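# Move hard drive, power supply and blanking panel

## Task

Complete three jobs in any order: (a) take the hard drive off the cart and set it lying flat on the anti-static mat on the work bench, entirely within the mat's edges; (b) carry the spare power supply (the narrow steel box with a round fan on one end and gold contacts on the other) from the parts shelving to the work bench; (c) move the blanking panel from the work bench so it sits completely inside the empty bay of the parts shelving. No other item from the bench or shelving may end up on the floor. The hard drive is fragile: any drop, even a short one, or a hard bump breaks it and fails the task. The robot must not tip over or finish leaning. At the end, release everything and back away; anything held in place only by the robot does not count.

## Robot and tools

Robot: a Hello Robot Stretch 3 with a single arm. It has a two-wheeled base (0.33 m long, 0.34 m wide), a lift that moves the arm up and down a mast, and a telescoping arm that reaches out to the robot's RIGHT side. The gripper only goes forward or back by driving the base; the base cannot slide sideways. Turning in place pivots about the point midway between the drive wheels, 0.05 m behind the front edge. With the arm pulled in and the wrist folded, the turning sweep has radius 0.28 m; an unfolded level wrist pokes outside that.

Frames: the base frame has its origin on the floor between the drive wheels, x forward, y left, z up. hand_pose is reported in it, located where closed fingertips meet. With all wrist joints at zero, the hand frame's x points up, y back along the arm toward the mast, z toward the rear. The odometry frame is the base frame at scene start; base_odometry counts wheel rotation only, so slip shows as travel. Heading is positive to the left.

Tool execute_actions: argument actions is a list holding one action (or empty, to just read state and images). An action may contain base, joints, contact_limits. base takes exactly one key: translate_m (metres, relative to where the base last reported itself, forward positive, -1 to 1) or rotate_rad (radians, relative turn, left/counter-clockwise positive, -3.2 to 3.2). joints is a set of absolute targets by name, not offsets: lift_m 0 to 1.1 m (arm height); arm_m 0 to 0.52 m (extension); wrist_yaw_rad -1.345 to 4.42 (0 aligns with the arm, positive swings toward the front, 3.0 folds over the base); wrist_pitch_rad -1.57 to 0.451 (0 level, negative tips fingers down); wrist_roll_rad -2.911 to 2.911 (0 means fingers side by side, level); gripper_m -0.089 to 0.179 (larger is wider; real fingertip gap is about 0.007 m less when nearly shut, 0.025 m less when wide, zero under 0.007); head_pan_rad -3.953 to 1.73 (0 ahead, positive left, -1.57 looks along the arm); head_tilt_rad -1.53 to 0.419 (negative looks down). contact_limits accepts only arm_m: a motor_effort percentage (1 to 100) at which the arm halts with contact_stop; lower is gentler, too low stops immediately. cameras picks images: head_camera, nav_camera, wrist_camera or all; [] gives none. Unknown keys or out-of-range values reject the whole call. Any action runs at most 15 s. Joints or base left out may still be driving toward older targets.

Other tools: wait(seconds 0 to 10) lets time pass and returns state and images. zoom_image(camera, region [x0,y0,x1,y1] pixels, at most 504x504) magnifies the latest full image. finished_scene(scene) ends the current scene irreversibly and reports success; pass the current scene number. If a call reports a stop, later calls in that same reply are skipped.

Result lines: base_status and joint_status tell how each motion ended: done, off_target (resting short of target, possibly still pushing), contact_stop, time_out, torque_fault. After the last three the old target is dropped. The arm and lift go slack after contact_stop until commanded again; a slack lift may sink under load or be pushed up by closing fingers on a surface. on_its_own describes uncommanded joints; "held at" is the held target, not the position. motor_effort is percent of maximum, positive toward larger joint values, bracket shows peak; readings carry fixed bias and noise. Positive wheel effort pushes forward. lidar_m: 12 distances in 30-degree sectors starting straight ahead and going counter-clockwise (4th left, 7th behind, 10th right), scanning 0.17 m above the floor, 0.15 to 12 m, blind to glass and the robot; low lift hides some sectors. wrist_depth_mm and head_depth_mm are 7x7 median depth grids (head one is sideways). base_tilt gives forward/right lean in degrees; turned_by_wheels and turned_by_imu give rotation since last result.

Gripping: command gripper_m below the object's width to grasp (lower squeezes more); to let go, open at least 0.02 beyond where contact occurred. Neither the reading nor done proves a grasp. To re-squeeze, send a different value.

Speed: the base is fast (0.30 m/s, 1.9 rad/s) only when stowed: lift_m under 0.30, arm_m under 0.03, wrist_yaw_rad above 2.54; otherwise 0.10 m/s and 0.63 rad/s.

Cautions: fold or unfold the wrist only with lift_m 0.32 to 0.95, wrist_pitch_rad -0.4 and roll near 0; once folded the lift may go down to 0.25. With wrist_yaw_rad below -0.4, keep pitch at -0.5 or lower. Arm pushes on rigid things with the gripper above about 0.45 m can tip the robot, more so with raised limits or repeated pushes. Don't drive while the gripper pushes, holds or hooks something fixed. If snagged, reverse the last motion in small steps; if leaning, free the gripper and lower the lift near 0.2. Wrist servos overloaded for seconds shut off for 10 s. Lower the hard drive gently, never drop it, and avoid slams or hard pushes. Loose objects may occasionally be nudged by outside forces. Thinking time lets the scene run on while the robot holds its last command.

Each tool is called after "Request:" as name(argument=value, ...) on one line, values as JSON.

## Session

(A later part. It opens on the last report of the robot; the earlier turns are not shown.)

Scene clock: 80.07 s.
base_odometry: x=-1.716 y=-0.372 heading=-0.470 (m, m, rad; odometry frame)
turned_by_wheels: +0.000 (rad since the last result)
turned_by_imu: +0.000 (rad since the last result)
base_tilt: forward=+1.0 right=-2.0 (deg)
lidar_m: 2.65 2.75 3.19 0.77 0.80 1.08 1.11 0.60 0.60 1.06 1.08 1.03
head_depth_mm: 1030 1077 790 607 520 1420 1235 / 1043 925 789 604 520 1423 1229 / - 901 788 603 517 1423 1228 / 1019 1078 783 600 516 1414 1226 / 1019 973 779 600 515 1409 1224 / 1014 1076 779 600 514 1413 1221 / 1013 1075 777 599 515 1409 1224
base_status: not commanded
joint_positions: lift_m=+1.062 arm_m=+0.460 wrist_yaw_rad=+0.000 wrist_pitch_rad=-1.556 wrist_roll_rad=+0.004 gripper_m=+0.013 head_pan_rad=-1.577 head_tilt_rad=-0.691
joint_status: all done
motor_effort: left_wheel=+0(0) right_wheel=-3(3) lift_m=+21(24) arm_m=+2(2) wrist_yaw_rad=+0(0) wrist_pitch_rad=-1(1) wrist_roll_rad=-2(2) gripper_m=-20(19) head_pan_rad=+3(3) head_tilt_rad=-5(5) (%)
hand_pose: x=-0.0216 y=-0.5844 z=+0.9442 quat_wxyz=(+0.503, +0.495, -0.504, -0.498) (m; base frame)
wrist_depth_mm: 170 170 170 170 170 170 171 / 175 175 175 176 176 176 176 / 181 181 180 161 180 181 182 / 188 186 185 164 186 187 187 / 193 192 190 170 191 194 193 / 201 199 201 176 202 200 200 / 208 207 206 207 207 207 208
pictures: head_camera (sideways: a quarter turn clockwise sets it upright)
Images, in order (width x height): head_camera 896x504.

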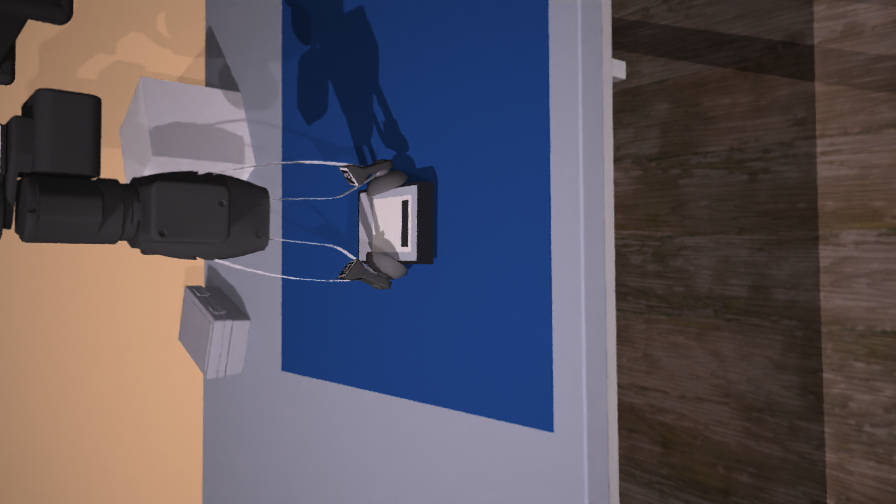

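Request:
execute_actions(actions=[{"joints":{"lift_m":1.055}}], cameras=[])

Request:
execute_actions(actions=[{"joints":{"gripper_m":0.11}}], cameras=[])

Request:
execute_actions(actions=[{"joints":{"lift_m":1.1}}], cameras=[])

Request:
execute_actions(actions=[{"base":{"translate_m":0.65},"joints":{"head_tilt_rad":-0.55,"wrist_roll_rad":-1.15}}])

Scene clock: 81.23 s.
base_odometry: x=-1.716 y=-0.372 heading=-0.470 (m, m, rad; odometry frame)
turned_by_wheels: +0.000 (rad since the last result)
turned_by_imu: +0.000 (rad since the last result)
base_tilt: forward=+1.0 right=-2.0 (deg)
lidar_m: 2.64 2.76 3.15 0.78 0.80 1.09 1.11 0.60 0.60 1.06 1.09 1.03
head_depth_mm: 1045 1080 789 607 520 1427 1233 / 1026 925 789 604 519 1419 1227 / - 905 786 603 518 1421 1233 / 1016 1077 784 600 515 1417 1225 / 1015 972 780 600 514 1415 1224 / 1016 1067 781 600 513 1408 1225 / 1015 1074 778 599 515 1413 1222
base_status: not commanded
joint_positions: lift_m=+1.055 arm_m=+0.460 wrist_yaw_rad=+0.000 wrist_pitch_rad=-1.556 wrist_roll_rad=+0.004 gripper_m=+0.013 head_pan_rad=-1.577 head_tilt_rad=-0.691
joint_status: all done
motor_effort: left_wheel=+0(0) right_wheel=-3(3) lift_m=+20(20) arm_m=+2(1) wrist_yaw_rad=+0(0) wrist_pitch_rad=-1(1) wrist_roll_rad=-2(2) gripper_m=-19(19) head_pan_rad=+4(3) head_tilt_rad=-5(5) (%)
hand_pose: x=-0.0216 y=-0.5844 z=+0.9373 quat_wxyz=(+0.503, +0.495, -0.504, -0.498) (m; base frame)
wrist_depth_mm: 164 164 164 164 165 165 165 / 169 169 168 169 169 169 169 / 174 175 173 161 174 174 174 / 179 180 179 164 179 180 180 / 186 186 184 170 184 187 187 / 192 192 194 176 194 192 193 / 200 199 199 199 201 199 200
pictures: none
No camera images: the call's "cameras" was empty. Leave "cameras" out to get every camera's image.

Scene clock: 82.70 s.
base_odometry: x=-1.716 y=-0.372 heading=-0.470 (m, m, rad; odometry frame)
turned_by_wheels: +0.000 (rad since the last result)
turned_by_imu: +0.000 (rad since the last result)
base_tilt: forward=+1.1 right=-2.0 (deg)
lidar_m: 2.65 2.75 3.16 0.78 0.80 1.08 1.11 0.60 0.60 1.06 1.09 1.03
head_depth_mm: 1046 1076 791 608 521 1431 1238 / 1025 925 789 605 519 1419 1228 / - 902 785 603 517 1420 1232 / 1017 1074 780 602 517 1414 1226 / 1016 976 778 600 515 1412 1224 / 1015 1077 780 598 513 1411 1223 / 1015 1074 777 598 515 1407 1223
base_status: not commanded
joint_positions: lift_m=+1.055 arm_m=+0.460 wrist_yaw_rad=+0.000 wrist_pitch_rad=-1.556 wrist_roll_rad=+0.004 gripper_m=+0.110 head_pan_rad=-1.577 head_tilt_rad=-0.691
joint_status: all done
motor_effort: left_wheel=+0(0) right_wheel=-3(3) lift_m=+21(21) arm_m=+1(3) wrist_yaw_rad=+0(1) wrist_pitch_rad=-1(1) wrist_roll_rad=-2(2) gripper_m=+0(88) head_pan_rad=+3(3) head_tilt_rad=-4(5) (%)
hand_pose: x=-0.0216 y=-0.5844 z=+0.9373 quat_wxyz=(+0.503, +0.495, -0.504, -0.498) (m; base frame)
wrist_depth_mm: 164 164 164 164 164 164 165 / 168 169 169 169 169 170 169 / 174 174 173 161 173 175 175 / 180 180 179 164 179 180 180 / 186 185 178 169 185 186 187 / 193 192 193 176 192 192 193 / 200 199 199 199 199 200 200
pictures: none
No camera images: the call's "cameras" was empty. Leave "cameras" out to get every camera's image.

Scene clock: 83.93 s.
base_odometry: x=-1.716 y=-0.372 heading=-0.470 (m, m, rad; odometry frame)
turned_by_wheels: +0.000 (rad since the last result)
turned_by_imu: +0.000 (rad since the last result)
base_tilt: forward=+1.1 right=-2.1 (deg)
lidar_m: 2.65 2.76 3.18 0.78 0.80 1.08 1.11 0.60 0.61 1.06 1.09 1.03
head_depth_mm: 1019 1079 794 606 519 1425 1233 / 1034 924 788 606 519 1428 1233 / 1032 915 785 603 518 1424 1232 / 1014 1059 782 600 517 1418 1226 / 1015 975 779 600 515 1409 1229 / 1015 1077 777 599 514 1410 1225 / 1015 1072 776 598 516 1408 1224
base_status: not commanded
joint_positions: lift_m=+1.100 arm_m=+0.460 wrist_yaw_rad=+0.000 wrist_pitch_rad=-1.556 wrist_roll_rad=+0.004 gripper_m=+0.110 head_pan_rad=-1.577 head_tilt_rad=-0.691
joint_status: all done
motor_effort: left_wheel=+0(1) right_wheel=-3(3) lift_m=+26(27) arm_m=+2(2) wrist_yaw_rad=+1(1) wrist_pitch_rad=-1(1) wrist_roll_rad=-2(2) gripper_m=+0(1) head_pan_rad=+3(4) head_tilt_rad=-5(5) (%)
hand_pose: x=-0.0216 y=-0.5844 z=+0.9820 quat_wxyz=(+0.503, +0.495, -0.504, -0.498) (m; base frame)
wrist_depth_mm: 207 206 206 205 206 206 206 / 213 211 211 212 212 213 211 / 219 218 218 206 219 219 220 / 228 225 224 210 226 226 227 / 235 232 234 217 233 233 234 / 243 243 242 241 241 242 241 / 251 249 250 250 249 250 250
pictures: none
No camera images: the call's "cameras" was empty. Leave "cameras" out to get every camera's image.

Scene clock: 91.93 s.
base_odometry: x=-1.137 y=-0.667 heading=-0.470 (m, m, rad; odometry frame)
turned_by_wheels: +0.000 (rad since the last result)
turned_by_imu: +0.004 (rad since the last result)
base_tilt: forward=+1.1 right=-2.0 (deg)
lidar_m: 1.99 2.08 2.39 3.14 0.97 1.10 1.76 1.16 1.08 1.03 0.48 1.66
head_depth_mm: 1016 1082 1106 761 580 481 1330 / 1004 1093 1100 758 577 480 1327 / - - 1064 724 549 478 1328 / 990 1064 1056 768 571 477 1321 / 993 1063 1080 748 571 476 1316 / 992 1076 1076 745 570 475 1320 / 990 1076 1063 736 568 461 1315
base_status: done
joint_positions: lift_m=+1.100 arm_m=+0.460 wrist_yaw_rad=+0.000 wrist_pitch_rad=-1.556 wrist_roll_rad=-1.144 gripper_m=+0.110 head_pan_rad=-1.577 head_tilt_rad=-0.557
joint_status: all done
motor_effort: left_wheel=+0(3) right_wheel=-2(3) lift_m=+26(26) arm_m=+2(2) wrist_yaw_rad=+0(0) wrist_pitch_rad=-1(1) wrist_roll_rad=-3(3) gripper_m=+0(0) head_pan_rad=+4(3) head_tilt_rad=+5(24) (%)
hand_pose: x=-0.0214 y=-0.5845 z=+0.9820 quat_wxyz=(+0.696, +0.686, -0.150, -0.149) (m; base frame)
wrist_depth_mm: 206 205 204 206 207 208 209 / 212 212 211 212 214 215 216 / 218 219 217 220 221 222 223 / 226 226 225 227 228 229 229 / 233 234 234 237 236 237 239 / 241 241 241 245 245 245 245 / - 252 251 254 254 254 255
pictures: head_camera (sideways: a quarter turn clockwise sets it upright), nav_camera (sideways: a quarter turn counterclockwise sets it upright), wrist_camera
Images, in order (width x height): head_camera 896x504, nav_camera 672x504, wrist_camera 644x364.

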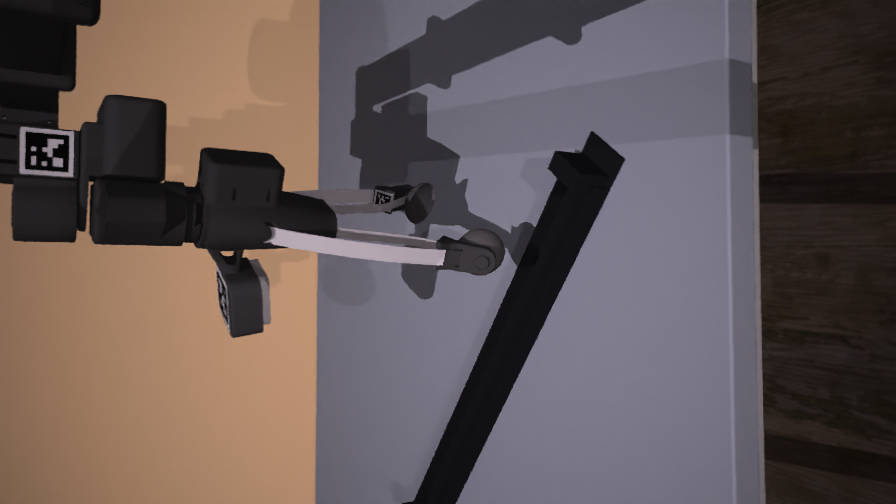

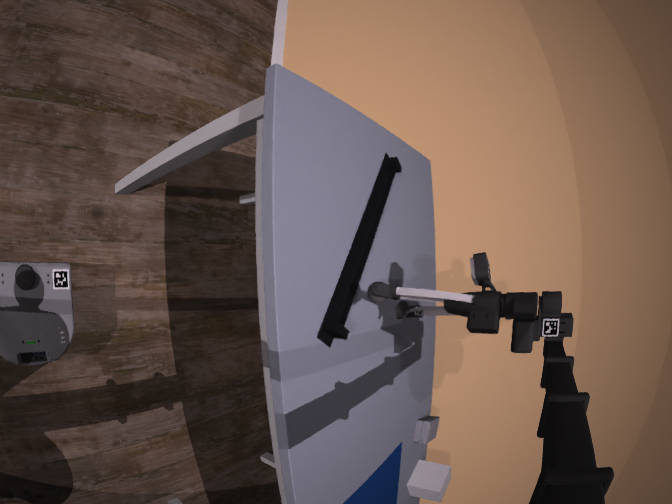

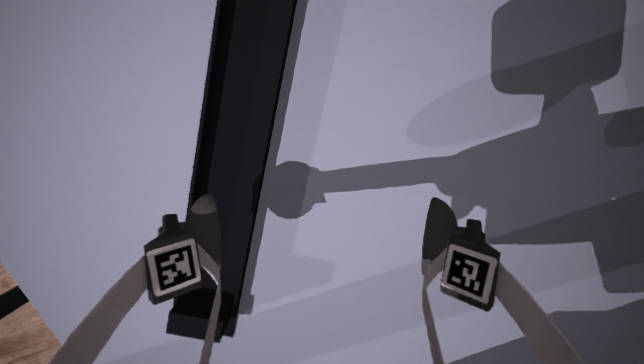

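Request:
execute_actions(actions=[{"base":{"translate_m":0.135},"joints":{"arm_m":0.473,"wrist_roll_rad":-0.91,"gripper_m":0.085}}], cameras=["head_camera","wrist_camera"])

Scene clock: 95.80 s.
base_odometry: x=-1.016 y=-0.728 heading=-0.470 (m, m, rad; odometry frame)
turned_by_wheels: +0.000 (rad since the last result)
turned_by_imu: +0.002 (rad since the last result)
base_tilt: forward=+1.0 right=-2.1 (deg)
lidar_m: 1.85 1.95 2.30 3.17 1.04 1.10 1.89 1.29 1.08 1.02 0.40 1.66
head_depth_mm: 1018 1080 1132 761 575 468 1335 / 1006 1094 1131 756 575 466 1322 / - - 1030 722 575 465 1323 / 992 1061 1025 750 573 464 1319 / 989 1069 1078 742 572 463 1321 / 992 1075 1075 745 569 462 1320 / 991 1075 1157 743 568 461 595
base_status: done
joint_positions: lift_m=+1.100 arm_m=+0.473 wrist_yaw_rad=+0.000 wrist_pitch_rad=-1.556 wrist_roll_rad=-0.916 gripper_m=+0.085 head_pan_rad=-1.577 head_tilt_rad=-0.557
joint_status: all done
motor_effort: left_wheel=+0(4) right_wheel=-3(4) lift_m=+26(26) arm_m=+2(4) wrist_yaw_rad=+0(0) wrist_pitch_rad=-1(1) wrist_roll_rad=+3(4) gripper_m=+0(85) head_pan_rad=+3(4) head_tilt_rad=+4(4) (%)
hand_pose: x=-0.0215 y=-0.5975 z=+0.9820 quat_wxyz=(+0.674, +0.665, -0.229, -0.226) (m; base frame)
wrist_depth_mm: 206 206 207 205 207 208 208 / 212 212 213 212 214 214 216 / 219 219 220 218 220 221 222 / 225 226 227 225 228 229 228 / 233 234 235 234 234 236 238 / 242 242 245 242 246 246 245 / 252 252 252 250 253 254 254
pictures: head_camera (sideways: a quarter turn clockwise sets it upright), wrist_camera
Images, in order (width x height): head_camera 896x504, wrist_camera 644x364.

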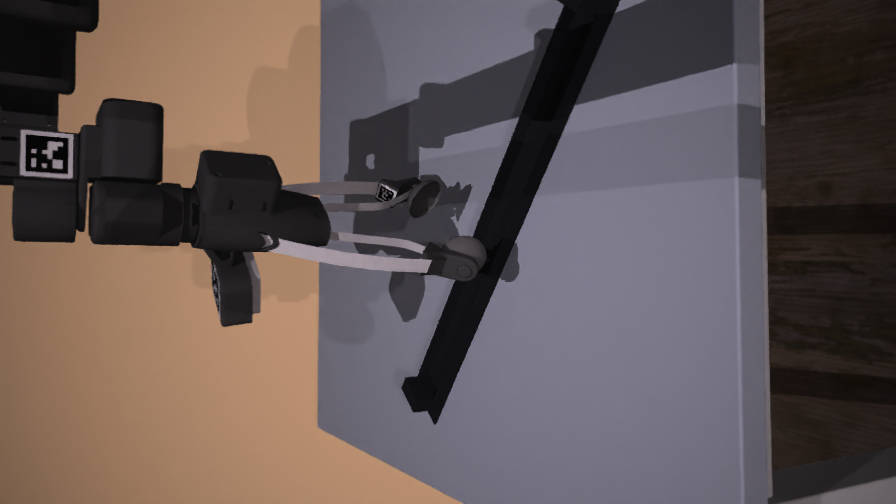

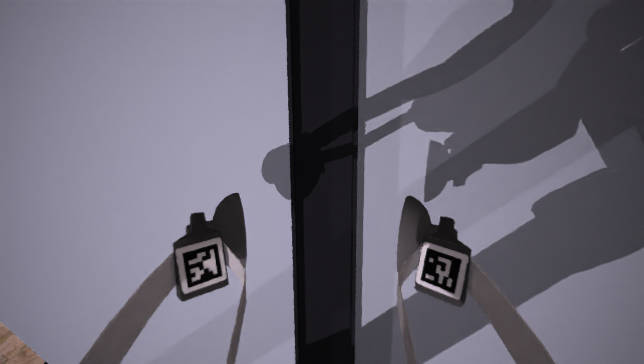

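Request:
execute_actions(actions=[{"joints":{"lift_m":1.045}}], cameras=[])

Scene clock: 97.63 s.
base_odometry: x=-1.016 y=-0.728 heading=-0.470 (m, m, rad; odometry frame)
turned_by_wheels: +0.000 (rad since the last result)
turned_by_imu: +0.001 (rad since the last result)
base_tilt: forward=+0.9 right=-2.1 (deg)
lidar_m: 1.86 1.94 2.31 3.16 1.04 1.10 1.90 1.28 1.08 1.02 0.40 1.65
head_depth_mm: 981 1114 1131 761 576 469 1335 / 973 1089 1131 759 575 467 1331 / 974 - 1030 753 576 465 1323 / 991 1078 1021 750 574 464 1319 / 993 1078 1053 741 572 463 1318 / 991 1077 1071 744 570 462 1313 / 991 1074 1157 743 568 461 596
base_status: not commanded
joint_positions: lift_m=+1.050 arm_m=+0.473 wrist_yaw_rad=+0.000 wrist_pitch_rad=-1.560 wrist_roll_rad=-0.916 gripper_m=+0.085 head_pan_rad=-1.577 head_tilt_rad=-0.556
joint_status: lift_m contact_stop (moved -0.050 of -0.055)
on_its_own: lift_m is slack since a contact_stop, until your next command for it (your +1.045 is given up)
motor_effort: left_wheel=+0(0) right_wheel=-4(4) lift_m=+22(24) arm_m=+2(3) wrist_yaw_rad=+0(0) wrist_pitch_rad=+1(1) wrist_roll_rad=+3(3) gripper_m=-1(1) head_pan_rad=+3(3) head_tilt_rad=+4(5) (%)
hand_pose: x=-0.0215 y=-0.5964 z=+0.9325 quat_wxyz=(+0.673, +0.666, -0.228, -0.227) (m; base frame)
wrist_depth_mm: 161 161 161 159 162 162 162 / 166 166 167 163 167 167 167 / 171 172 171 169 172 173 173 / 177 177 177 175 178 178 179 / 183 183 183 181 183 184 184 / 189 190 192 188 192 191 192 / 196 197 197 195 198 198 199
pictures: none
No camera images: the call's "cameras" was empty. Leave "cameras" out to get every camera's image.

Request:
execute_actions(actions=[{"joints":{"gripper_m":-0.01}}], cameras=[])

Request:
execute_actions(actions=[{"joints":{"lift_m":1.1}}], cameras=[])

Request:
execute_actions(actions=[{"joints":{"arm_m":0.04,"wrist_roll_rad":-1.57,"head_pan_rad":0,"head_tilt_rad":-0.3},"base":{"rotate_rad":1.81}}], cameras=[])

Request:
execute_actions(actions=[{"base":{"translate_m":1.0}}], cameras=["head_camera"])

Scene clock: 99.93 s.
base_odometry: x=-1.016 y=-0.728 heading=-0.470 (m, m, rad; odometry frame)
turned_by_wheels: +0.000 (rad since the last result)
turned_by_imu: +0.001 (rad since the last result)
base_tilt: forward=+1.0 right=-2.1 (deg)
lidar_m: 1.86 1.95 2.31 3.16 1.04 1.10 1.90 1.28 1.07 1.02 0.40 1.66
head_depth_mm: 985 1107 1134 760 574 469 1333 / 975 1091 1134 759 575 466 1330 / 974 - 1001 757 575 466 1325 / 987 1074 1020 785 574 465 1317 / 992 1074 1051 742 572 463 1319 / 991 1077 1075 742 571 462 1317 / 991 1076 1161 742 568 461 596
base_status: not commanded
joint_positions: lift_m=+1.053 arm_m=+0.473 wrist_yaw_rad=+0.000 wrist_pitch_rad=-1.566 wrist_roll_rad=-0.915 gripper_m=-0.009 head_pan_rad=-1.577 head_tilt_rad=-0.556
joint_status: all done
on_its_own: lift_m is slack since a contact_stop, until your next command for it (your +1.045 is given up)
motor_effort: left_wheel=+0(0) right_wheel=-4(4) lift_m=+22(23) arm_m=+2(1) wrist_yaw_rad=+0(0) wrist_pitch_rad=+2(2) wrist_roll_rad=+2(3) gripper_m=-18(99) head_pan_rad=+3(3) head_tilt_rad=+4(4) (%)
hand_pose: x=-0.0215 y=-0.5950 z=+0.9356 quat_wxyz=(+0.671, +0.668, -0.228, -0.228) (m; base frame)
wrist_depth_mm: 164 164 164 161 164 164 164 / 169 169 170 166 170 169 169 / 175 174 174 171 175 175 176 / 181 180 181 177 181 181 180 / 187 187 186 184 186 188 187 / 194 194 195 191 195 194 194 / 201 201 201 199 201 201 201
pictures: none
No camera images: the call's "cameras" was empty. Leave "cameras" out to get every camera's image.

Scene clock: 101.20 s.
base_odometry: x=-1.016 y=-0.728 heading=-0.470 (m, m, rad; odometry frame)
turned_by_wheels: +0.000 (rad since the last result)
turned_by_imu: +0.000 (rad since the last result)
base_tilt: forward=+1.0 right=-2.1 (deg)
lidar_m: 1.86 1.94 2.31 3.17 1.04 1.10 1.90 1.29 1.08 1.02 0.40 1.66
head_depth_mm: 1019 1073 1131 760 545 468 1337 / 1004 1090 1136 756 560 467 1331 / - - 1030 664 574 466 1325 / 991 1060 1024 690 574 464 1322 / 990 1067 1082 715 572 463 1320 / 991 1074 1072 722 570 462 1320 / 992 1074 1161 743 569 461 596
base_status: not commanded
joint_positions: lift_m=+1.100 arm_m=+0.473 wrist_yaw_rad=+0.000 wrist_pitch_rad=-1.558 wrist_roll_rad=-0.914 gripper_m=-0.009 head_pan_rad=-1.577 head_tilt_rad=-0.556
joint_status: all done
motor_effort: left_wheel=-1(0) right_wheel=-3(4) lift_m=+26(26) arm_m=+1(2) wrist_yaw_rad=+0(0) wrist_pitch_rad=-1(2) wrist_roll_rad=+2(2) gripper_m=-18(19) head_pan_rad=+4(3) head_tilt_rad=+4(4) (%)
hand_pose: x=-0.0215 y=-0.5971 z=+0.9820 quat_wxyz=(+0.673, +0.665, -0.229, -0.227) (m; base frame)
wrist_depth_mm: 206 206 207 163 207 208 209 / 211 213 213 166 213 214 215 / 219 218 220 172 220 222 221 / 226 226 226 178 228 228 230 / 234 234 235 186 235 236 238 / 242 243 245 192 246 246 245 / 252 252 252 200 254 254 254
pictures: none
No camera images: the call's "cameras" was empty. Leave "cameras" out to get every camera's image.

Scene clock: 105.57 s.
base_odometry: x=-1.016 y=-0.728 heading=+1.340 (m, m, rad; odometry frame)
turned_by_wheels: +1.810 (rad since the last result)
turned_by_imu: +1.779 (rad since the last result)
base_tilt: forward=+1.0 right=-2.0 (deg)
lidar_m: 1.46 1.04 1.47 1.29 1.24 1.03 0.40 0.41 1.87 1.86 2.12 3.51
head_depth_mm: 2965 3133 3261 3398 2906 2095 1639 / 3030 3199 3312 3450 2869 2092 1627 / 3132 3183 3308 3533 2847 2068 1631 / 3140 3267 3473 3414 2828 2061 1631 / 3225 3354 3544 3614 2682 2047 1619 / 1478 1520 1575 1624 1691 1768 1613 / 1210 1244 1277 1317 1345 1397 1451
base_status: done
joint_positions: lift_m=+1.100 arm_m=+0.040 wrist_yaw_rad=+0.000 wrist_pitch_rad=-1.556 wrist_roll_rad=-1.567 gripper_m=-0.009 head_pan_rad=-0.007 head_tilt_rad=-0.310
joint_status: all done
motor_effort: left_wheel=-3(6) right_wheel=+2(9) lift_m=+26(26) arm_m=-4(7) wrist_yaw_rad=+0(0) wrist_pitch_rad=-1(1) wrist_roll_rad=-2(4) gripper_m=-18(18) head_pan_rad=+4(42) head_tilt_rad=+6(31) (%)
hand_pose: x=-0.0214 y=-0.1650 z=+0.9820 quat_wxyz=(+0.712, +0.702, -0.001, -0.002) (m; base frame)
wrist_depth_mm: - - - 163 - - - / - - - 167 - - - / - - - 172 - - - / - - - 178 - - - / - - - 185 - - - / - - - 191 - - - / - - - 199 - - -
pictures: none
No camera images: the call's "cameras" was empty. Leave "cameras" out to get every camera's image.

Scene clock: 117.23 s.
base_odometry: x=-0.788 y=+0.246 heading=+1.340 (m, m, rad; odometry frame)
turned_by_wheels: +0.000 (rad since the last result)
turned_by_imu: +0.009 (rad since the last result)
base_tilt: forward=+1.0 right=-2.0 (deg)
lidar_m: 2.23 0.54 0.45 0.45 1.71 2.02 1.40 2.45 2.10 1.85 1.90 2.62
head_depth_mm: 2178 2288 2372 2484 2580 2088 1644 / 2235 2343 2441 2540 2608 2090 1634 / 2215 2317 2452 2582 2618 2080 1630 / 2306 2389 2484 2379 2530 2077 1625 / 2328 2472 2562 2659 2561 2043 1625 / 2375 2478 2619 2734 2495 2040 1620 / 2019 2073 860 876 903 935 968
base_status: done
joint_positions: lift_m=+1.100 arm_m=+0.040 wrist_yaw_rad=+0.000 wrist_pitch_rad=-1.556 wrist_roll_rad=-1.567 gripper_m=-0.009 head_pan_rad=-0.007 head_tilt_rad=-0.309
joint_status: not commanded
motor_effort: left_wheel=-3(4) right_wheel=+1(6) lift_m=+26(27) arm_m=-3(3) wrist_yaw_rad=+0(0) wrist_pitch_rad=-1(1) wrist_roll_rad=-2(2) gripper_m=-18(18) head_pan_rad=+2(3) head_tilt_rad=+6(7) (%)
hand_pose: x=-0.0214 y=-0.1650 z=+0.9820 quat_wxyz=(+0.712, +0.702, -0.001, -0.002) (m; base frame)
wrist_depth_mm: 682 972 - 162 - - - / 704 - - 167 - - - / 735 - - 172 - - - / - - - 178 - - - / - - - 185 - - - / - - - 192 - - - / - - - 199 - - -
pictures: head_camera (sideways: a quarter turn clockwise sets it upright)
Images, in order (width x height): head_camera 896x504.

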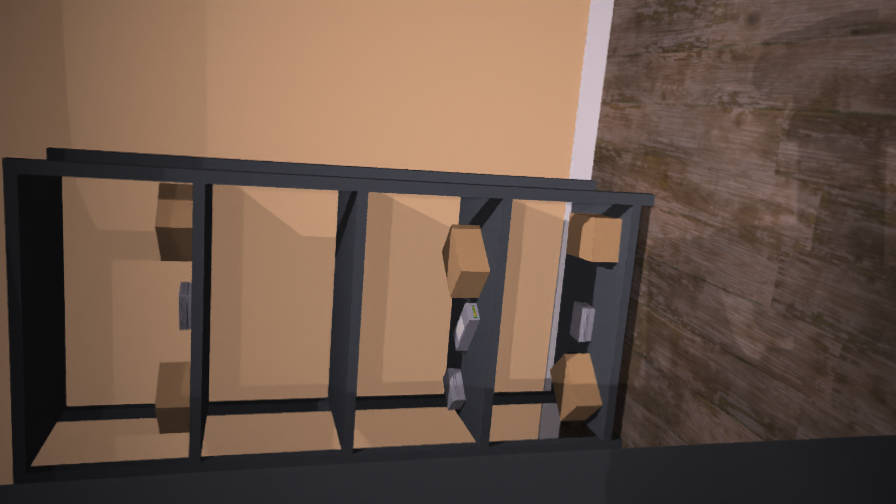

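Request:
execute_actions(actions=[{"base":{"translate_m":1.0}}], cameras=["head_camera"])

Scene clock: 129.30 s.
base_odometry: x=-0.559 y=+1.219 heading=+1.340 (m, m, rad; odometry frame)
turned_by_wheels: +0.000 (rad since the last result)
turned_by_imu: +0.009 (rad since the last result)
base_tilt: forward=+0.9 right=-2.1 (deg)
lidar_m: 1.16 1.42 1.46 0.26 0.26 0.44 2.40 2.75 1.90 1.90 1.94 1.65
head_depth_mm: 1369 1422 1486 1555 1625 1713 1634 / 1096 1102 1498 1555 1645 1746 1635 / 1400 1484 1551 1398 1666 1340 1447 / 1436 1510 1593 1550 1474 1744 1451 / 1484 1549 1624 1529 1678 1726 1527 / 1512 1583 1659 1514 1681 1794 1524 / 1527 1577 1675 1736 1583 1645 1524
base_status: done
joint_positions: lift_m=+1.100 arm_m=+0.040 wrist_yaw_rad=+0.000 wrist_pitch_rad=-1.556 wrist_roll_rad=-1.567 gripper_m=-0.009 head_pan_rad=-0.007 head_tilt_rad=-0.309
joint_status: not commanded
motor_effort: left_wheel=-3(6) right_wheel=+2(5) lift_m=+26(26) arm_m=-3(3) wrist_yaw_rad=+0(0) wrist_pitch_rad=-1(1) wrist_roll_rad=-1(2) gripper_m=-17(18) head_pan_rad=+3(3) head_tilt_rad=+7(6) (%)
hand_pose: x=-0.0214 y=-0.1650 z=+0.9820 quat_wxyz=(+0.712, +0.702, -0.001, -0.002) (m; base frame)
wrist_depth_mm: - - - 163 - - - / - - - 167 - - - / 751 - - 172 - - - / 527 829 - 178 - - - / 558 822 - 185 - - - / 561 903 - 192 - - - / 603 879 - 200 - - -
pictures: head_camera (sideways: a quarter turn clockwise sets it upright)
Images, in order (width x height): head_camera 896x504.

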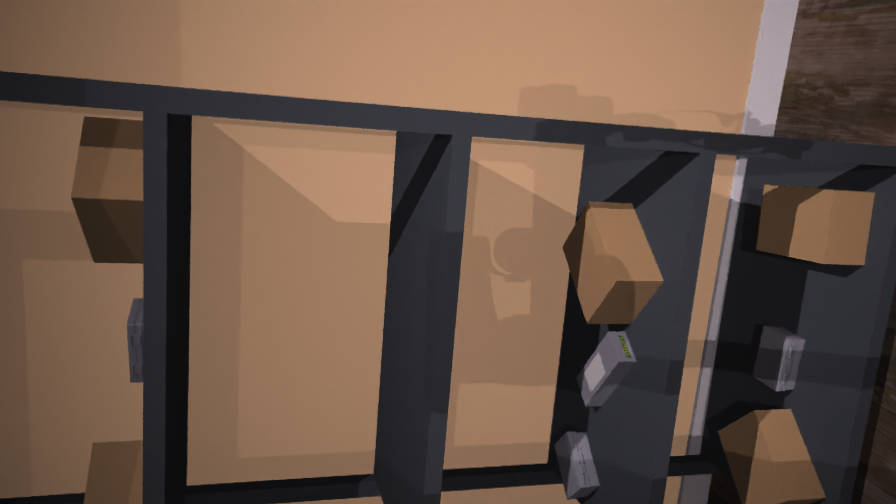

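Request:
execute_actions(actions=[{"base":{"rotate_rad":0.35}}], cameras=[])

Request:
execute_actions(actions=[{"base":{"translate_m":0.89},"joints":{"arm_m":0.0,"head_pan_rad":-1.57,"head_tilt_rad":-0.55}}], cameras=[])

Request:
execute_actions(actions=[{"base":{"rotate_rad":0.99}}], cameras=[])

Request:
execute_actions(actions=[{"joints":{"wrist_pitch_rad":-0.5}}], cameras=["nav_camera"])

Scene clock: 131.63 s.
base_odometry: x=-0.559 y=+1.219 heading=+1.690 (m, m, rad; odometry frame)
turned_by_wheels: +0.350 (rad since the last result)
turned_by_imu: +0.344 (rad since the last result)
base_tilt: forward=+1.1 right=-1.9 (deg)
lidar_m: 1.42 1.49 0.40 0.26 0.35 1.12 3.13 2.37 1.90 2.22 1.68 1.16
head_depth_mm: 1447 1401 1553 1428 1641 1295 1472 / 1518 1543 1641 1596 1706 1757 1545 / 1580 1487 1741 1579 1700 1752 1535 / 1687 1751 1840 1839 1689 1714 1578 / 1747 1801 1916 2008 1595 1989 1623 / 1804 1884 1950 2036 2139 2058 1614 / 1625 1681 1754 1804 1891 1901 1610
base_status: done
joint_positions: lift_m=+1.100 arm_m=+0.040 wrist_yaw_rad=+0.000 wrist_pitch_rad=-1.556 wrist_roll_rad=-1.567 gripper_m=-0.009 head_pan_rad=-0.007 head_tilt_rad=-0.309
joint_status: not commanded
motor_effort: left_wheel=-3(7) right_wheel=+2(4) lift_m=+26(26) arm_m=-3(3) wrist_yaw_rad=+0(0) wrist_pitch_rad=-1(1) wrist_roll_rad=-1(2) gripper_m=-18(17) head_pan_rad=+3(2) head_tilt_rad=+6(6) (%)
hand_pose: x=-0.0214 y=-0.1650 z=+0.9820 quat_wxyz=(+0.712, +0.702, -0.001, -0.002) (m; base frame)
wrist_depth_mm: 929 - - 162 - - - / 631 - - 167 - - - / 530 785 - 172 - - - / 573 - - 178 - - - / 770 - - 185 - - - / 839 - - 192 - - - / - - - 199 - - -
pictures: none
No camera images: the call's "cameras" was empty. Leave "cameras" out to get every camera's image.

Scene clock: 142.20 s.
base_odometry: x=-0.665 y=+2.103 heading=+1.690 (m, m, rad; odometry frame)
turned_by_wheels: +0.000 (rad since the last result)
turned_by_imu: +0.008 (rad since the last result)
base_tilt: forward=+1.0 right=-2.0 (deg)
lidar_m: 0.53 0.60 0.97 1.03 0.89 0.87 3.76 2.45 2.44 0.59 0.51 0.58
head_depth_mm: - - - - - - - / - - - - - - - / - - 1773 - - - - / 1337 1448 1583 1733 1837 1595 - / 1183 1273 1375 1503 1635 1501 - / 481 518 568 608 1322 1469 - / 947 1025 1087 608 1250 1299 -
base_status: done
joint_positions: lift_m=+1.100 arm_m=+0.002 wrist_yaw_rad=+0.000 wrist_pitch_rad=-1.556 wrist_roll_rad=-1.567 gripper_m=-0.009 head_pan_rad=-1.563 head_tilt_rad=-0.543
joint_status: all done
joint sent to its limit — the command would take arm_m past its lower limit, so that joint was sent only as far as its limit.
motor_effort: left_wheel=-3(4) right_wheel=+2(5) lift_m=+26(26) arm_m=-4(3) wrist_yaw_rad=+0(0) wrist_pitch_rad=-2(1) wrist_roll_rad=-1(2) gripper_m=-17(18) head_pan_rad=-3(42) head_tilt_rad=-4(28) (%)
hand_pose: x=-0.0214 y=-0.1268 z=+0.9820 quat_wxyz=(+0.712, +0.702, -0.001, -0.002) (m; base frame)
wrist_depth_mm: - - - 163 976 563 570 / - - - 167 - - 572 / - - - 173 - - - / - - - 178 - - - / - - - 185 - - - / - - - 193 - - - / 926 - - 200 - - -
pictures: none
No camera images: the call's "cameras" was empty. Leave "cameras" out to get every camera's image.

Scene clock: 144.70 s.
base_odometry: x=-0.665 y=+2.103 heading=+2.680 (m, m, rad; odometry frame)
turned_by_wheels: +0.990 (rad since the last result)
turned_by_imu: +0.972 (rad since the last result)
base_tilt: forward=+1.0 right=-2.1 (deg)
lidar_m: 0.97 1.01 0.90 0.87 0.90 2.49 2.44 0.59 0.51 0.90 0.53 0.58
head_depth_mm: - - - - - - - / - - - - - - - / - - 855 - - - - / 744 805 850 616 484 940 - / 746 805 847 613 482 935 - / 746 810 851 610 480 959 - / 748 807 849 608 479 907 -
base_status: done
joint_positions: lift_m=+1.100 arm_m=+0.002 wrist_yaw_rad=+0.000 wrist_pitch_rad=-1.556 wrist_roll_rad=-1.567 gripper_m=-0.009 head_pan_rad=-1.563 head_tilt_rad=-0.543
joint_status: not commanded
motor_effort: left_wheel=-3(6) right_wheel=+2(5) lift_m=+26(27) arm_m=-3(3) wrist_yaw_rad=+0(0) wrist_pitch_rad=-1(1) wrist_roll_rad=-2(1) gripper_m=-18(18) head_pan_rad=-3(3) head_tilt_rad=-4(4) (%)
hand_pose: x=-0.0214 y=-0.1267 z=+0.9820 quat_wxyz=(+0.712, +0.702, -0.001, -0.002) (m; base frame)
wrist_depth_mm: - - - 163 - 561 571 / - - - 167 - 585 552 / - - - 172 - 602 596 / - - - 178 - 616 614 / - - - 185 - 621 545 / - - - 192 - 664 564 / - - - 200 - - 807
pictures: none
No camera images: the call's "cameras" was empty. Leave "cameras" out to get every camera's image.

Scene clock: 146.03 s.
base_odometry: x=-0.665 y=+2.103 heading=+2.680 (m, m, rad; odometry frame)
turned_by_wheels: +0.000 (rad since the last result)
turned_by_imu: +0.000 (rad since the last result)
base_tilt: forward=+1.0 right=-2.1 (deg)
lidar_m: 0.97 1.00 0.90 0.87 0.90 2.48 2.44 0.59 0.51 0.90 0.53 0.58
head_depth_mm: - - - - - - - / - - - - - - 740 / - - 854 - - - 763 / 744 805 852 617 470 938 773 / 745 807 844 644 - 912 786 / 747 807 848 655 - 921 784 / 746 810 847 637 - 892 784
base_status: not commanded
joint_positions: lift_m=+1.100 arm_m=+0.002 wrist_yaw_rad=+0.000 wrist_pitch_rad=-0.525 wrist_roll_rad=-1.567 gripper_m=-0.009 head_pan_rad=-1.563 head_tilt_rad=-0.543
joint_status: all done
motor_effort: left_wheel=-3(3) right_wheel=+2(2) lift_m=+26(26) arm_m=-3(3) wrist_yaw_rad=+0(0) wrist_pitch_rad=+8(8) wrist_roll_rad=-2(1) gripper_m=-18(18) head_pan_rad=-3(3) head_tilt_rad=-4(4) (%)
hand_pose: x=-0.0212 y=-0.3566 z=+1.0893 quat_wxyz=(+0.966, +0.260, -0.002, +0.000) (m; base frame)
wrist_depth_mm: 498 603 241 162 573 557 494 / 508 591 250 168 615 568 513 / 515 606 268 172 631 576 523 / 525 580 276 178 646 591 528 / 553 571 674 186 667 615 540 / 587 658 298 192 670 627 554 / 618 - 311 199 694 623 564
pictures: nav_camera (sideways: a quarter turn counterclockwise sets it upright)
Images, in order (width x height): nav_camera 672x504.

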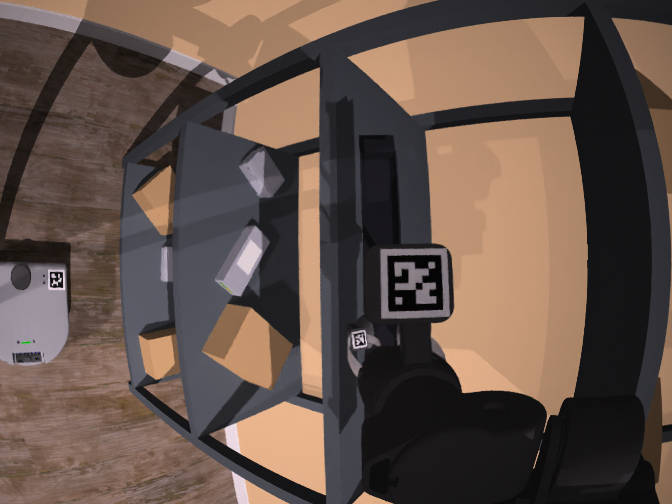

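Centred; same shelf height.

Request:
execute_actions(actions=[{"joints":{"arm_m":0.3},"contact_limits":{"arm_m":12}}], cameras=[])

Request:
execute_actions(actions=[{"joints":{"wrist_pitch_rad":-0.84}}], cameras=[])

Request:
execute_actions(actions=[{"joints":{"gripper_m":0.06,"head_tilt_rad":-0.8}}], cameras=["head_camera","wrist_camera"])

Scene clock: 150.03 s.
base_odometry: x=-0.665 y=+2.103 heading=+2.680 (m, m, rad; odometry frame)
turned_by_wheels: +0.000 (rad since the last result)
turned_by_imu: +0.001 (rad since the last result)
base_tilt: forward=+0.9 right=-2.0 (deg)
lidar_m: 0.97 1.00 0.90 0.87 0.90 2.48 2.43 0.59 0.51 0.90 0.53 0.58
head_depth_mm: 759 813 767 624 488 823 757 / - - 762 620 486 822 722 / - - 701 619 485 941 757 / 744 796 698 614 483 938 771 / 745 796 696 613 481 939 785 / 747 807 744 611 480 932 785 / 748 811 786 609 478 894 784
base_status: not commanded
joint_positions: lift_m=+1.100 arm_m=+0.300 wrist_yaw_rad=+0.000 wrist_pitch_rad=-0.524 wrist_roll_rad=-1.567 gripper_m=-0.009 head_pan_rad=-1.563 head_tilt_rad=-0.543
joint_status: all done
motor_effort: left_wheel=-3(3) right_wheel=+1(2) lift_m=+26(26) arm_m=+3(2) wrist_yaw_rad=+0(0) wrist_pitch_rad=+8(8) wrist_roll_rad=-1(2) gripper_m=-18(19) head_pan_rad=-3(4) head_tilt_rad=-4(4) (%)
contact_limits: arm_m 12 (drawing in: default 25, maximum 40; extending or still: default 32, maximum 53)
hand_pose: x=-0.0212 y=-0.6546 z=+1.0896 quat_wxyz=(+0.966, +0.259, -0.001, +0.000) (m; base frame)
wrist_depth_mm: 141 166 218 163 351 310 278 / 143 170 223 168 364 319 284 / 146 173 229 172 373 325 290 / 148 177 236 178 383 333 296 / 150 181 223 185 383 343 303 / 153 184 267 192 407 350 312 / 156 181 259 200 419 354 316
pictures: none
No camera images: the call's "cameras" was empty. Leave "cameras" out to get every camera's image.

Scene clock: 150.97 s.
base_odometry: x=-0.665 y=+2.103 heading=+2.680 (m, m, rad; odometry frame)
turned_by_wheels: +0.000 (rad since the last result)
turned_by_imu: +0.000 (rad since the last result)
base_tilt: forward=+1.1 right=-2.0 (deg)
lidar_m: 0.97 1.01 0.90 0.87 0.90 2.49 2.43 0.59 0.51 0.90 0.53 0.58
head_depth_mm: 759 813 852 616 488 826 760 / - - 852 616 486 821 722 / - - 803 605 484 940 757 / 746 806 798 614 483 940 770 / 744 806 794 614 482 936 787 / 746 807 849 610 479 933 785 / 748 808 848 596 478 895 783
base_status: not commanded
joint_positions: lift_m=+1.100 arm_m=+0.300 wrist_yaw_rad=+0.000 wrist_pitch_rad=-0.851 wrist_roll_rad=-1.567 gripper_m=-0.009 head_pan_rad=-1.563 head_tilt_rad=-0.543
joint_status: all done
motor_effort: left_wheel=-3(2) right_wheel=+2(2) lift_m=+26(26) arm_m=+2(3) wrist_yaw_rad=+0(0) wrist_pitch_rad=+4(7) wrist_roll_rad=-1(1) gripper_m=-19(19) head_pan_rad=-4(4) head_tilt_rad=-4(4) (%)
hand_pose: x=-0.0213 y=-0.5955 z=+1.0300 quat_wxyz=(+0.911, +0.413, -0.001, -0.001) (m; base frame)
wrist_depth_mm: 116 129 153 163 244 331 302 / 119 132 157 166 255 345 308 / 121 135 162 172 268 351 310 / 124 138 166 178 285 367 315 / 126 142 163 186 320 376 319 / 128 146 185 192 332 391 326 / 132 146 185 200 325 387 330
pictures: none
No camera images: the call's "cameras" was empty. Leave "cameras" out to get every camera's image.

Scene clock: 152.17 s.
base_odometry: x=-0.665 y=+2.103 heading=+2.680 (m, m, rad; odometry frame)
turned_by_wheels: +0.000 (rad since the last result)
turned_by_imu: +0.000 (rad since the last result)
base_tilt: forward=+1.0 right=-2.0 (deg)
lidar_m: 0.97 1.00 0.90 0.87 0.90 2.49 2.43 0.59 0.51 0.90 0.53 0.58
head_depth_mm: 770 688 527 870 852 820 1110 / 772 686 524 870 790 810 1112 / - 683 522 1026 850 818 1134 / 768 681 523 1024 868 813 1126 / 741 678 520 1023 878 814 1124 / 775 675 518 1018 906 814 1119 / 779 673 517 951 902 812 1101
base_status: not commanded
joint_positions: lift_m=+1.100 arm_m=+0.300 wrist_yaw_rad=+0.000 wrist_pitch_rad=-0.842 wrist_roll_rad=-1.567 gripper_m=+0.060 head_pan_rad=-1.563 head_tilt_rad=-0.789
joint_status: all done
motor_effort: left_wheel=-3(3) right_wheel=+2(2) lift_m=+25(26) arm_m=+2(3) wrist_yaw_rad=+0(0) wrist_pitch_rad=+1(3) wrist_roll_rad=-1(1) gripper_m=+1(87) head_pan_rad=-2(4) head_tilt_rad=-5(29) (%)
hand_pose: x=-0.0213 y=-0.5974 z=+1.0314 quat_wxyz=(+0.912, +0.409, -0.001, -0.001) (m; base frame)
wrist_depth_mm: 117 130 154 182 249 338 301 / 119 133 159 189 260 342 303 / 122 136 164 195 273 357 307 / 124 140 167 203 289 367 314 / 127 144 162 213 341 380 319 / 129 145 186 222 320 386 322 / 132 145 184 231 345 384 329
pictures: head_camera (sideways: a quarter turn clockwise sets it upright), wrist_camera
Images, in order (width x height): head_camera 896x504, wrist_camera 644x364.

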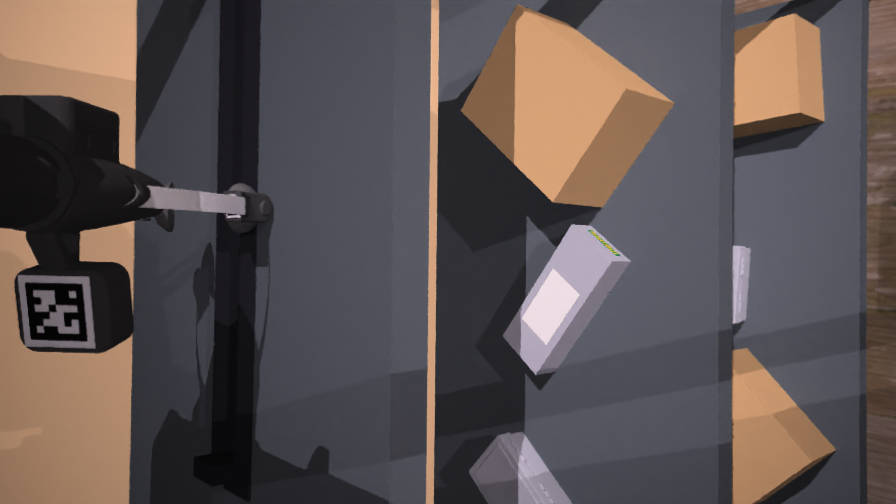

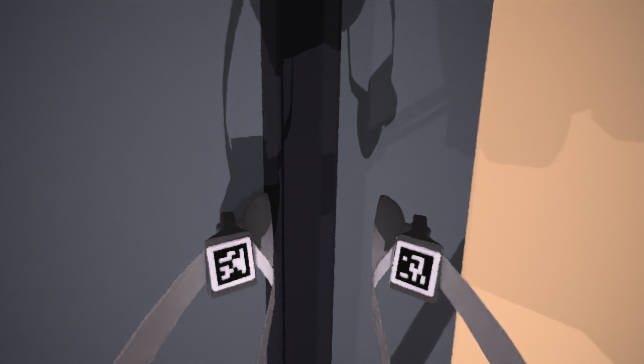

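Request:
execute_actions(actions=[{"joints":{"arm_m":0.0}}], cameras=[])

Request:
execute_actions(actions=[{"joints":{"lift_m":0.7,"wrist_pitch_rad":-1.0,"wrist_roll_rad":0,"wrist_yaw_rad":0.92,"gripper_m":0.12}}], cameras=[])

Request:
execute_actions(actions=[{"joints":{"arm_m":0.39},"contact_limits":{"arm_m":12}}], cameras=["head_camera","wrist_camera"])

Scene clock: 156.53 s.
base_odometry: x=-0.665 y=+2.103 heading=+2.680 (m, m, rad; odometry frame)
turned_by_wheels: +0.000 (rad since the last result)
turned_by_imu: +0.001 (rad since the last result)
base_tilt: forward=+1.0 right=-2.0 (deg)
lidar_m: 0.97 1.00 0.90 0.87 0.90 2.48 2.44 0.59 0.51 0.90 0.53 0.58
head_depth_mm: - - - - 852 821 1110 / - - - - 772 811 1113 / 766 713 - - 850 815 1127 / 773 681 539 1027 870 816 1126 / 774 679 539 - 879 814 1123 / 777 676 556 - 890 813 1117 / 777 671 535 - 887 811 1104
base_status: not commanded
joint_positions: lift_m=+1.100 arm_m=+0.002 wrist_yaw_rad=+0.000 wrist_pitch_rad=-0.847 wrist_roll_rad=-1.568 gripper_m=+0.060 head_pan_rad=-1.563 head_tilt_rad=-0.790
joint_status: all done
joint sent to its limit — the command would take arm_m past its lower limit, so that joint was sent only as far as its limit.
motor_effort: left_wheel=-3(3) right_wheel=+1(2) lift_m=+25(25) arm_m=-3(13) wrist_yaw_rad=+0(0) wrist_pitch_rad=+2(2) wrist_roll_rad=-1(1) gripper_m=+1(1) head_pan_rad=-3(3) head_tilt_rad=-6(6) (%)
hand_pose: x=-0.0213 y=-0.2987 z=+1.0308 quat_wxyz=(+0.912, +0.411, -0.001, -0.001) (m; base frame)
wrist_depth_mm: 825 895 610 754 252 344 507 / 850 947 629 774 263 363 517 / 882 972 645 809 273 392 537 / 910 990 644 713 289 418 543 / 901 - 647 699 340 483 552 / 921 - 742 954 321 550 554 / 954 - - - 343 618 563
pictures: none
No camera images: the call's "cameras" was empty. Leave "cameras" out to get every camera's image.

Scene clock: 161.00 s.
base_odometry: x=-0.665 y=+2.103 heading=+2.680 (m, m, rad; odometry frame)
turned_by_wheels: +0.000 (rad since the last result)
turned_by_imu: +0.001 (rad since the last result)
base_tilt: forward=+1.0 right=-2.0 (deg)
lidar_m: 0.97 1.00 0.90 0.87 0.90 2.49 2.43 0.59 0.51 0.90 0.52 0.58
head_depth_mm: 771 686 525 871 857 820 1079 / 770 685 524 869 789 810 1085 / 772 683 524 1026 845 818 1145 / 773 681 521 1022 869 815 1145 / 775 678 520 1021 878 815 1144 / 776 675 519 1018 901 813 1118 / 778 671 517 948 899 813 1105
base_status: not commanded
joint_positions: lift_m=+0.700 arm_m=+0.002 wrist_yaw_rad=+0.918 wrist_pitch_rad=-1.006 wrist_roll_rad=-0.006 gripper_m=+0.120 head_pan_rad=-1.563 head_tilt_rad=-0.790
joint_status: all done
motor_effort: left_wheel=-2(3) right_wheel=+2(2) lift_m=+20(20) arm_m=-3(4) wrist_yaw_rad=+2(3) wrist_pitch_rad=+2(2) wrist_roll_rad=+3(4) gripper_m=+1(91) head_pan_rad=-3(3) head_tilt_rad=-6(6) (%)
hand_pose: x=+0.0713 y=-0.2180 z=+0.6095 quat_wxyz=(+0.708, +0.580, -0.402, -0.030) (m; base frame)
wrist_depth_mm: 817 923 996 992 320 316 307 / 895 935 915 904 328 292 292 / 862 851 888 774 691 281 277 / 810 805 827 797 746 705 262 / 756 779 769 777 711 708 254 / 719 726 729 735 734 673 575 / 687 687 703 706 709 643 551
pictures: none
No camera images: the call's "cameras" was empty. Leave "cameras" out to get every camera's image.

Scene clock: 165.07 s.
base_odometry: x=-0.665 y=+2.103 heading=+2.680 (m, m, rad; odometry frame)
turned_by_wheels: +0.000 (rad since the last result)
turned_by_imu: +0.001 (rad since the last result)
base_tilt: forward=+0.9 right=-2.0 (deg)
lidar_m: 0.97 1.01 0.90 0.87 0.90 2.49 2.44 0.59 0.51 0.90 0.53 0.58
head_depth_mm: 768 686 525 873 876 - - / 770 685 524 472 809 812 1117 / 771 681 522 472 845 816 1130 / 772 679 521 472 870 816 1121 / 775 676 519 1022 877 814 1125 / 776 675 518 1019 904 814 1119 / 778 670 516 953 902 813 1106
base_status: not commanded
joint_positions: lift_m=+0.700 arm_m=+0.390 wrist_yaw_rad=+0.919 wrist_pitch_rad=-1.006 wrist_roll_rad=-0.005 gripper_m=+0.120 head_pan_rad=-1.563 head_tilt_rad=-0.790
joint_status: all done
motor_effort: left_wheel=-3(3) right_wheel=+2(1) lift_m=+20(20) arm_m=+3(1) wrist_yaw_rad=+2(2) wrist_pitch_rad=+2(2) wrist_roll_rad=+2(3) gripper_m=+0(1) head_pan_rad=-4(3) head_tilt_rad=-5(6) (%)
contact_limits: arm_m 12 (drawing in: default 25, maximum 40; extending or still: default 32, maximum 53)
hand_pose: x=+0.0714 y=-0.6058 z=+0.6095 quat_wxyz=(+0.708, +0.580, -0.402, -0.030) (m; base frame)
wrist_depth_mm: 301 296 284 310 312 317 268 / 283 285 286 288 290 293 286 / 266 268 268 225 272 274 278 / 250 251 252 211 257 256 260 / 235 238 235 199 239 243 243 / 224 221 223 188 226 230 231 / 214 213 212 179 215 216 219
pictures: head_camera (sideways: a quarter turn clockwise sets it upright), wrist_camera
Images, in order (width x height): head_camera 896x504, wrist_camera 644x364.

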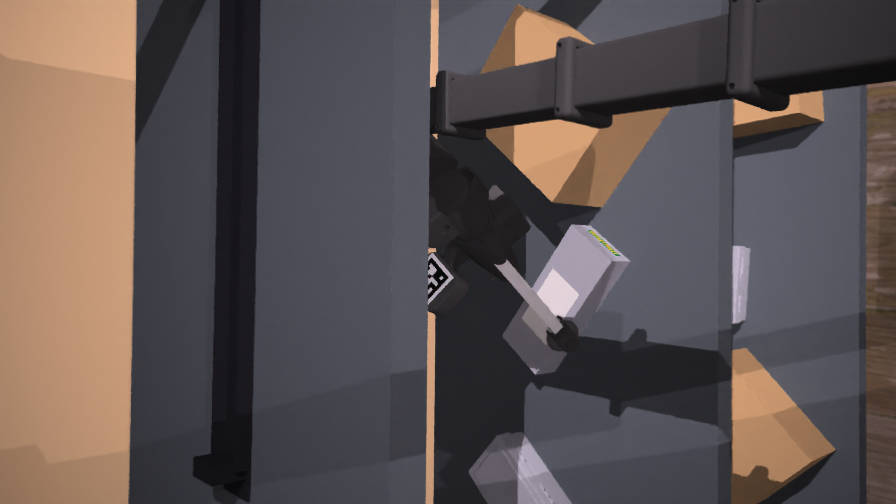

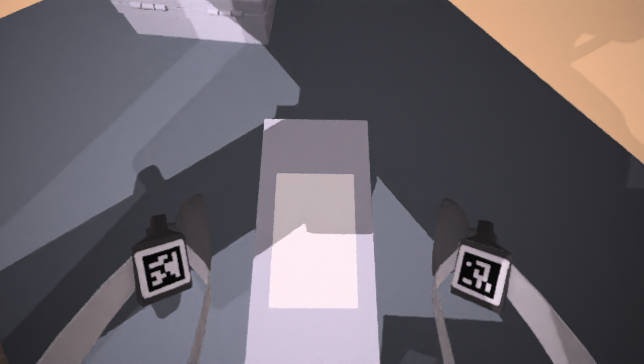

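Request:
execute_actions(actions=[{"base":{"translate_m":0.009},"joints":{"lift_m":0.654}}], cameras=["wrist_camera"])

Request:
execute_actions(actions=[{"joints":{"gripper_m":0.022}}], cameras=[])

Request:
execute_actions(actions=[{"joints":{"lift_m":0.68}}], cameras=["wrist_camera"])

Scene clock: 167.20 s.
base_odometry: x=-0.673 y=+2.107 heading=+2.680 (m, m, rad; odometry frame)
turned_by_wheels: +0.000 (rad since the last result)
turned_by_imu: +0.001 (rad since the last result)
base_tilt: forward=+1.0 right=-2.0 (deg)
lidar_m: 0.96 0.99 0.90 0.87 0.90 2.49 2.44 0.60 0.51 0.90 0.52 0.57
head_depth_mm: 772 687 525 870 850 819 - / 771 684 524 483 - 809 1125 / 773 682 522 472 840 814 1128 / 774 681 522 471 858 815 1127 / 775 678 520 1024 883 816 1125 / 778 675 518 1017 904 812 1118 / 777 671 517 951 893 812 1106
base_status: done
joint_positions: lift_m=+0.654 arm_m=+0.390 wrist_yaw_rad=+0.919 wrist_pitch_rad=-1.006 wrist_roll_rad=-0.005 gripper_m=+0.120 head_pan_rad=-1.563 head_tilt_rad=-0.790
joint_status: all done
motor_effort: left_wheel=-3(3) right_wheel=+1(7) lift_m=+20(20) arm_m=+2(2) wrist_yaw_rad=+1(1) wrist_pitch_rad=+2(2) wrist_roll_rad=+2(2) gripper_m=+0(1) head_pan_rad=-3(3) head_tilt_rad=-6(6) (%)
hand_pose: x=+0.0714 y=-0.6058 z=+0.5635 quat_wxyz=(+0.708, +0.580, -0.402, -0.030) (m; base frame)
wrist_depth_mm: 244 246 249 250 250 253 258 / 229 230 231 233 235 236 237 / 213 215 215 172 217 221 223 / 201 203 201 162 204 207 208 / 190 192 188 152 157 196 196 / 180 178 178 145 149 186 186 / 172 172 169 137 171 175 177
pictures: wrist_camera
Images, in order (width x height): wrist_camera 644x364.

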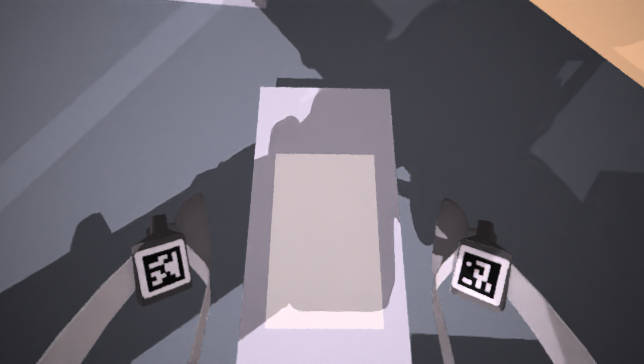

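Scene clock: 168.67 s.
base_odometry: x=-0.673 y=+2.107 heading=+2.680 (m, m, rad; odometry frame)
turned_by_wheels: +0.000 (rad since the last result)
turned_by_imu: +0.001 (rad since the last result)
base_tilt: forward=+0.9 right=-2.1 (deg)
lidar_m: 0.96 1.00 0.90 0.87 0.90 2.49 2.45 0.60 0.51 0.90 0.52 0.57
head_depth_mm: 771 686 525 869 852 819 - / 771 682 524 482 - 807 1124 / 771 683 523 471 839 816 1129 / 775 682 522 471 858 814 1125 / 776 677 518 1019 886 813 1126 / 775 674 518 1018 903 812 1118 / 777 671 516 951 891 811 1104
base_status: not commanded
joint_positions: lift_m=+0.654 arm_m=+0.390 wrist_yaw_rad=+0.919 wrist_pitch_rad=-1.017 wrist_roll_rad=-0.005 gripper_m=+0.023 head_pan_rad=-1.563 head_tilt_rad=-0.790
joint_status: all done
motor_effort: left_wheel=-2(3) right_wheel=+0(2) lift_m=+23(23) arm_m=+1(2) wrist_yaw_rad=+1(2) wrist_pitch_rad=+6(6) wrist_roll_rad=+2(3) gripper_m=-21(100) head_pan_rad=-3(4) head_tilt_rad=-6(6) (%)
hand_pose: x=+0.0693 y=-0.6043 z=+0.5621 quat_wxyz=(+0.707, +0.583, -0.399, -0.034) (m; base frame)
wrist_depth_mm: 238 241 244 244 246 247 255 / 223 226 227 228 229 230 233 / 210 212 210 169 214 216 218 / 199 200 198 159 201 204 206 / 189 189 152 150 153 193 194 / 179 179 144 143 145 183 184 / 169 171 169 136 171 173 175
pictures: none
No camera images: the call's "cameras" was empty. Leave "cameras" out to get every camera's image.

Scene clock: 169.67 s.
base_odometry: x=-0.673 y=+2.107 heading=+2.680 (m, m, rad; odometry frame)
turned_by_wheels: +0.000 (rad since the last result)
turned_by_imu: +0.000 (rad since the last result)
base_tilt: forward=+0.9 right=-2.1 (deg)
lidar_m: 0.96 1.00 0.90 0.87 0.90 2.49 2.45 0.60 0.51 0.90 0.52 0.57
head_depth_mm: 769 686 526 871 851 820 - / 770 684 525 472 - 819 1126 / 774 681 523 472 839 816 1127 / 773 679 522 471 846 816 1127 / 774 676 520 1018 868 814 1129 / 776 674 518 1022 904 813 1119 / 777 670 517 952 890 812 1104
base_status: not commanded
joint_positions: lift_m=+0.680 arm_m=+0.390 wrist_yaw_rad=+0.919 wrist_pitch_rad=-1.035 wrist_roll_rad=-0.005 gripper_m=+0.023 head_pan_rad=-1.563 head_tilt_rad=-0.790
joint_status: all done
motor_effort: left_wheel=-3(2) right_wheel=+1(0) lift_m=+30(32) arm_m=+2(0) wrist_yaw_rad=+1(1) wrist_pitch_rad=+11(13) wrist_roll_rad=+3(2) gripper_m=-22(21) head_pan_rad=-3(4) head_tilt_rad=-6(6) (%)
hand_pose: x=+0.0661 y=-0.6019 z=+0.5857 quat_wxyz=(+0.707, +0.586, -0.394, -0.040) (m; base frame)
wrist_depth_mm: 264 267 265 269 271 273 271 / 249 250 251 253 254 256 260 / 235 235 234 167 237 242 243 / 222 224 222 159 225 228 230 / 210 212 151 151 153 216 217 / 201 201 144 144 146 206 207 / 192 192 190 138 193 196 197
pictures: wrist_camera
Images, in order (width x height): wrist_camera 644x364.

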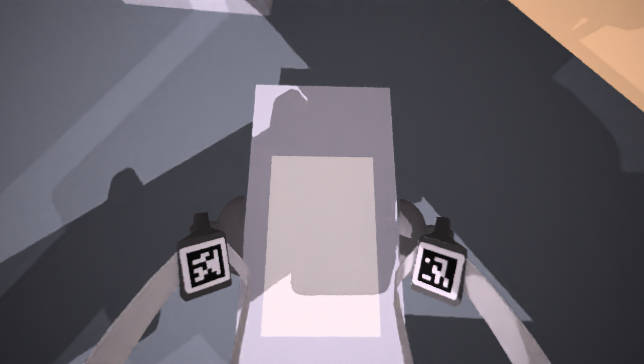

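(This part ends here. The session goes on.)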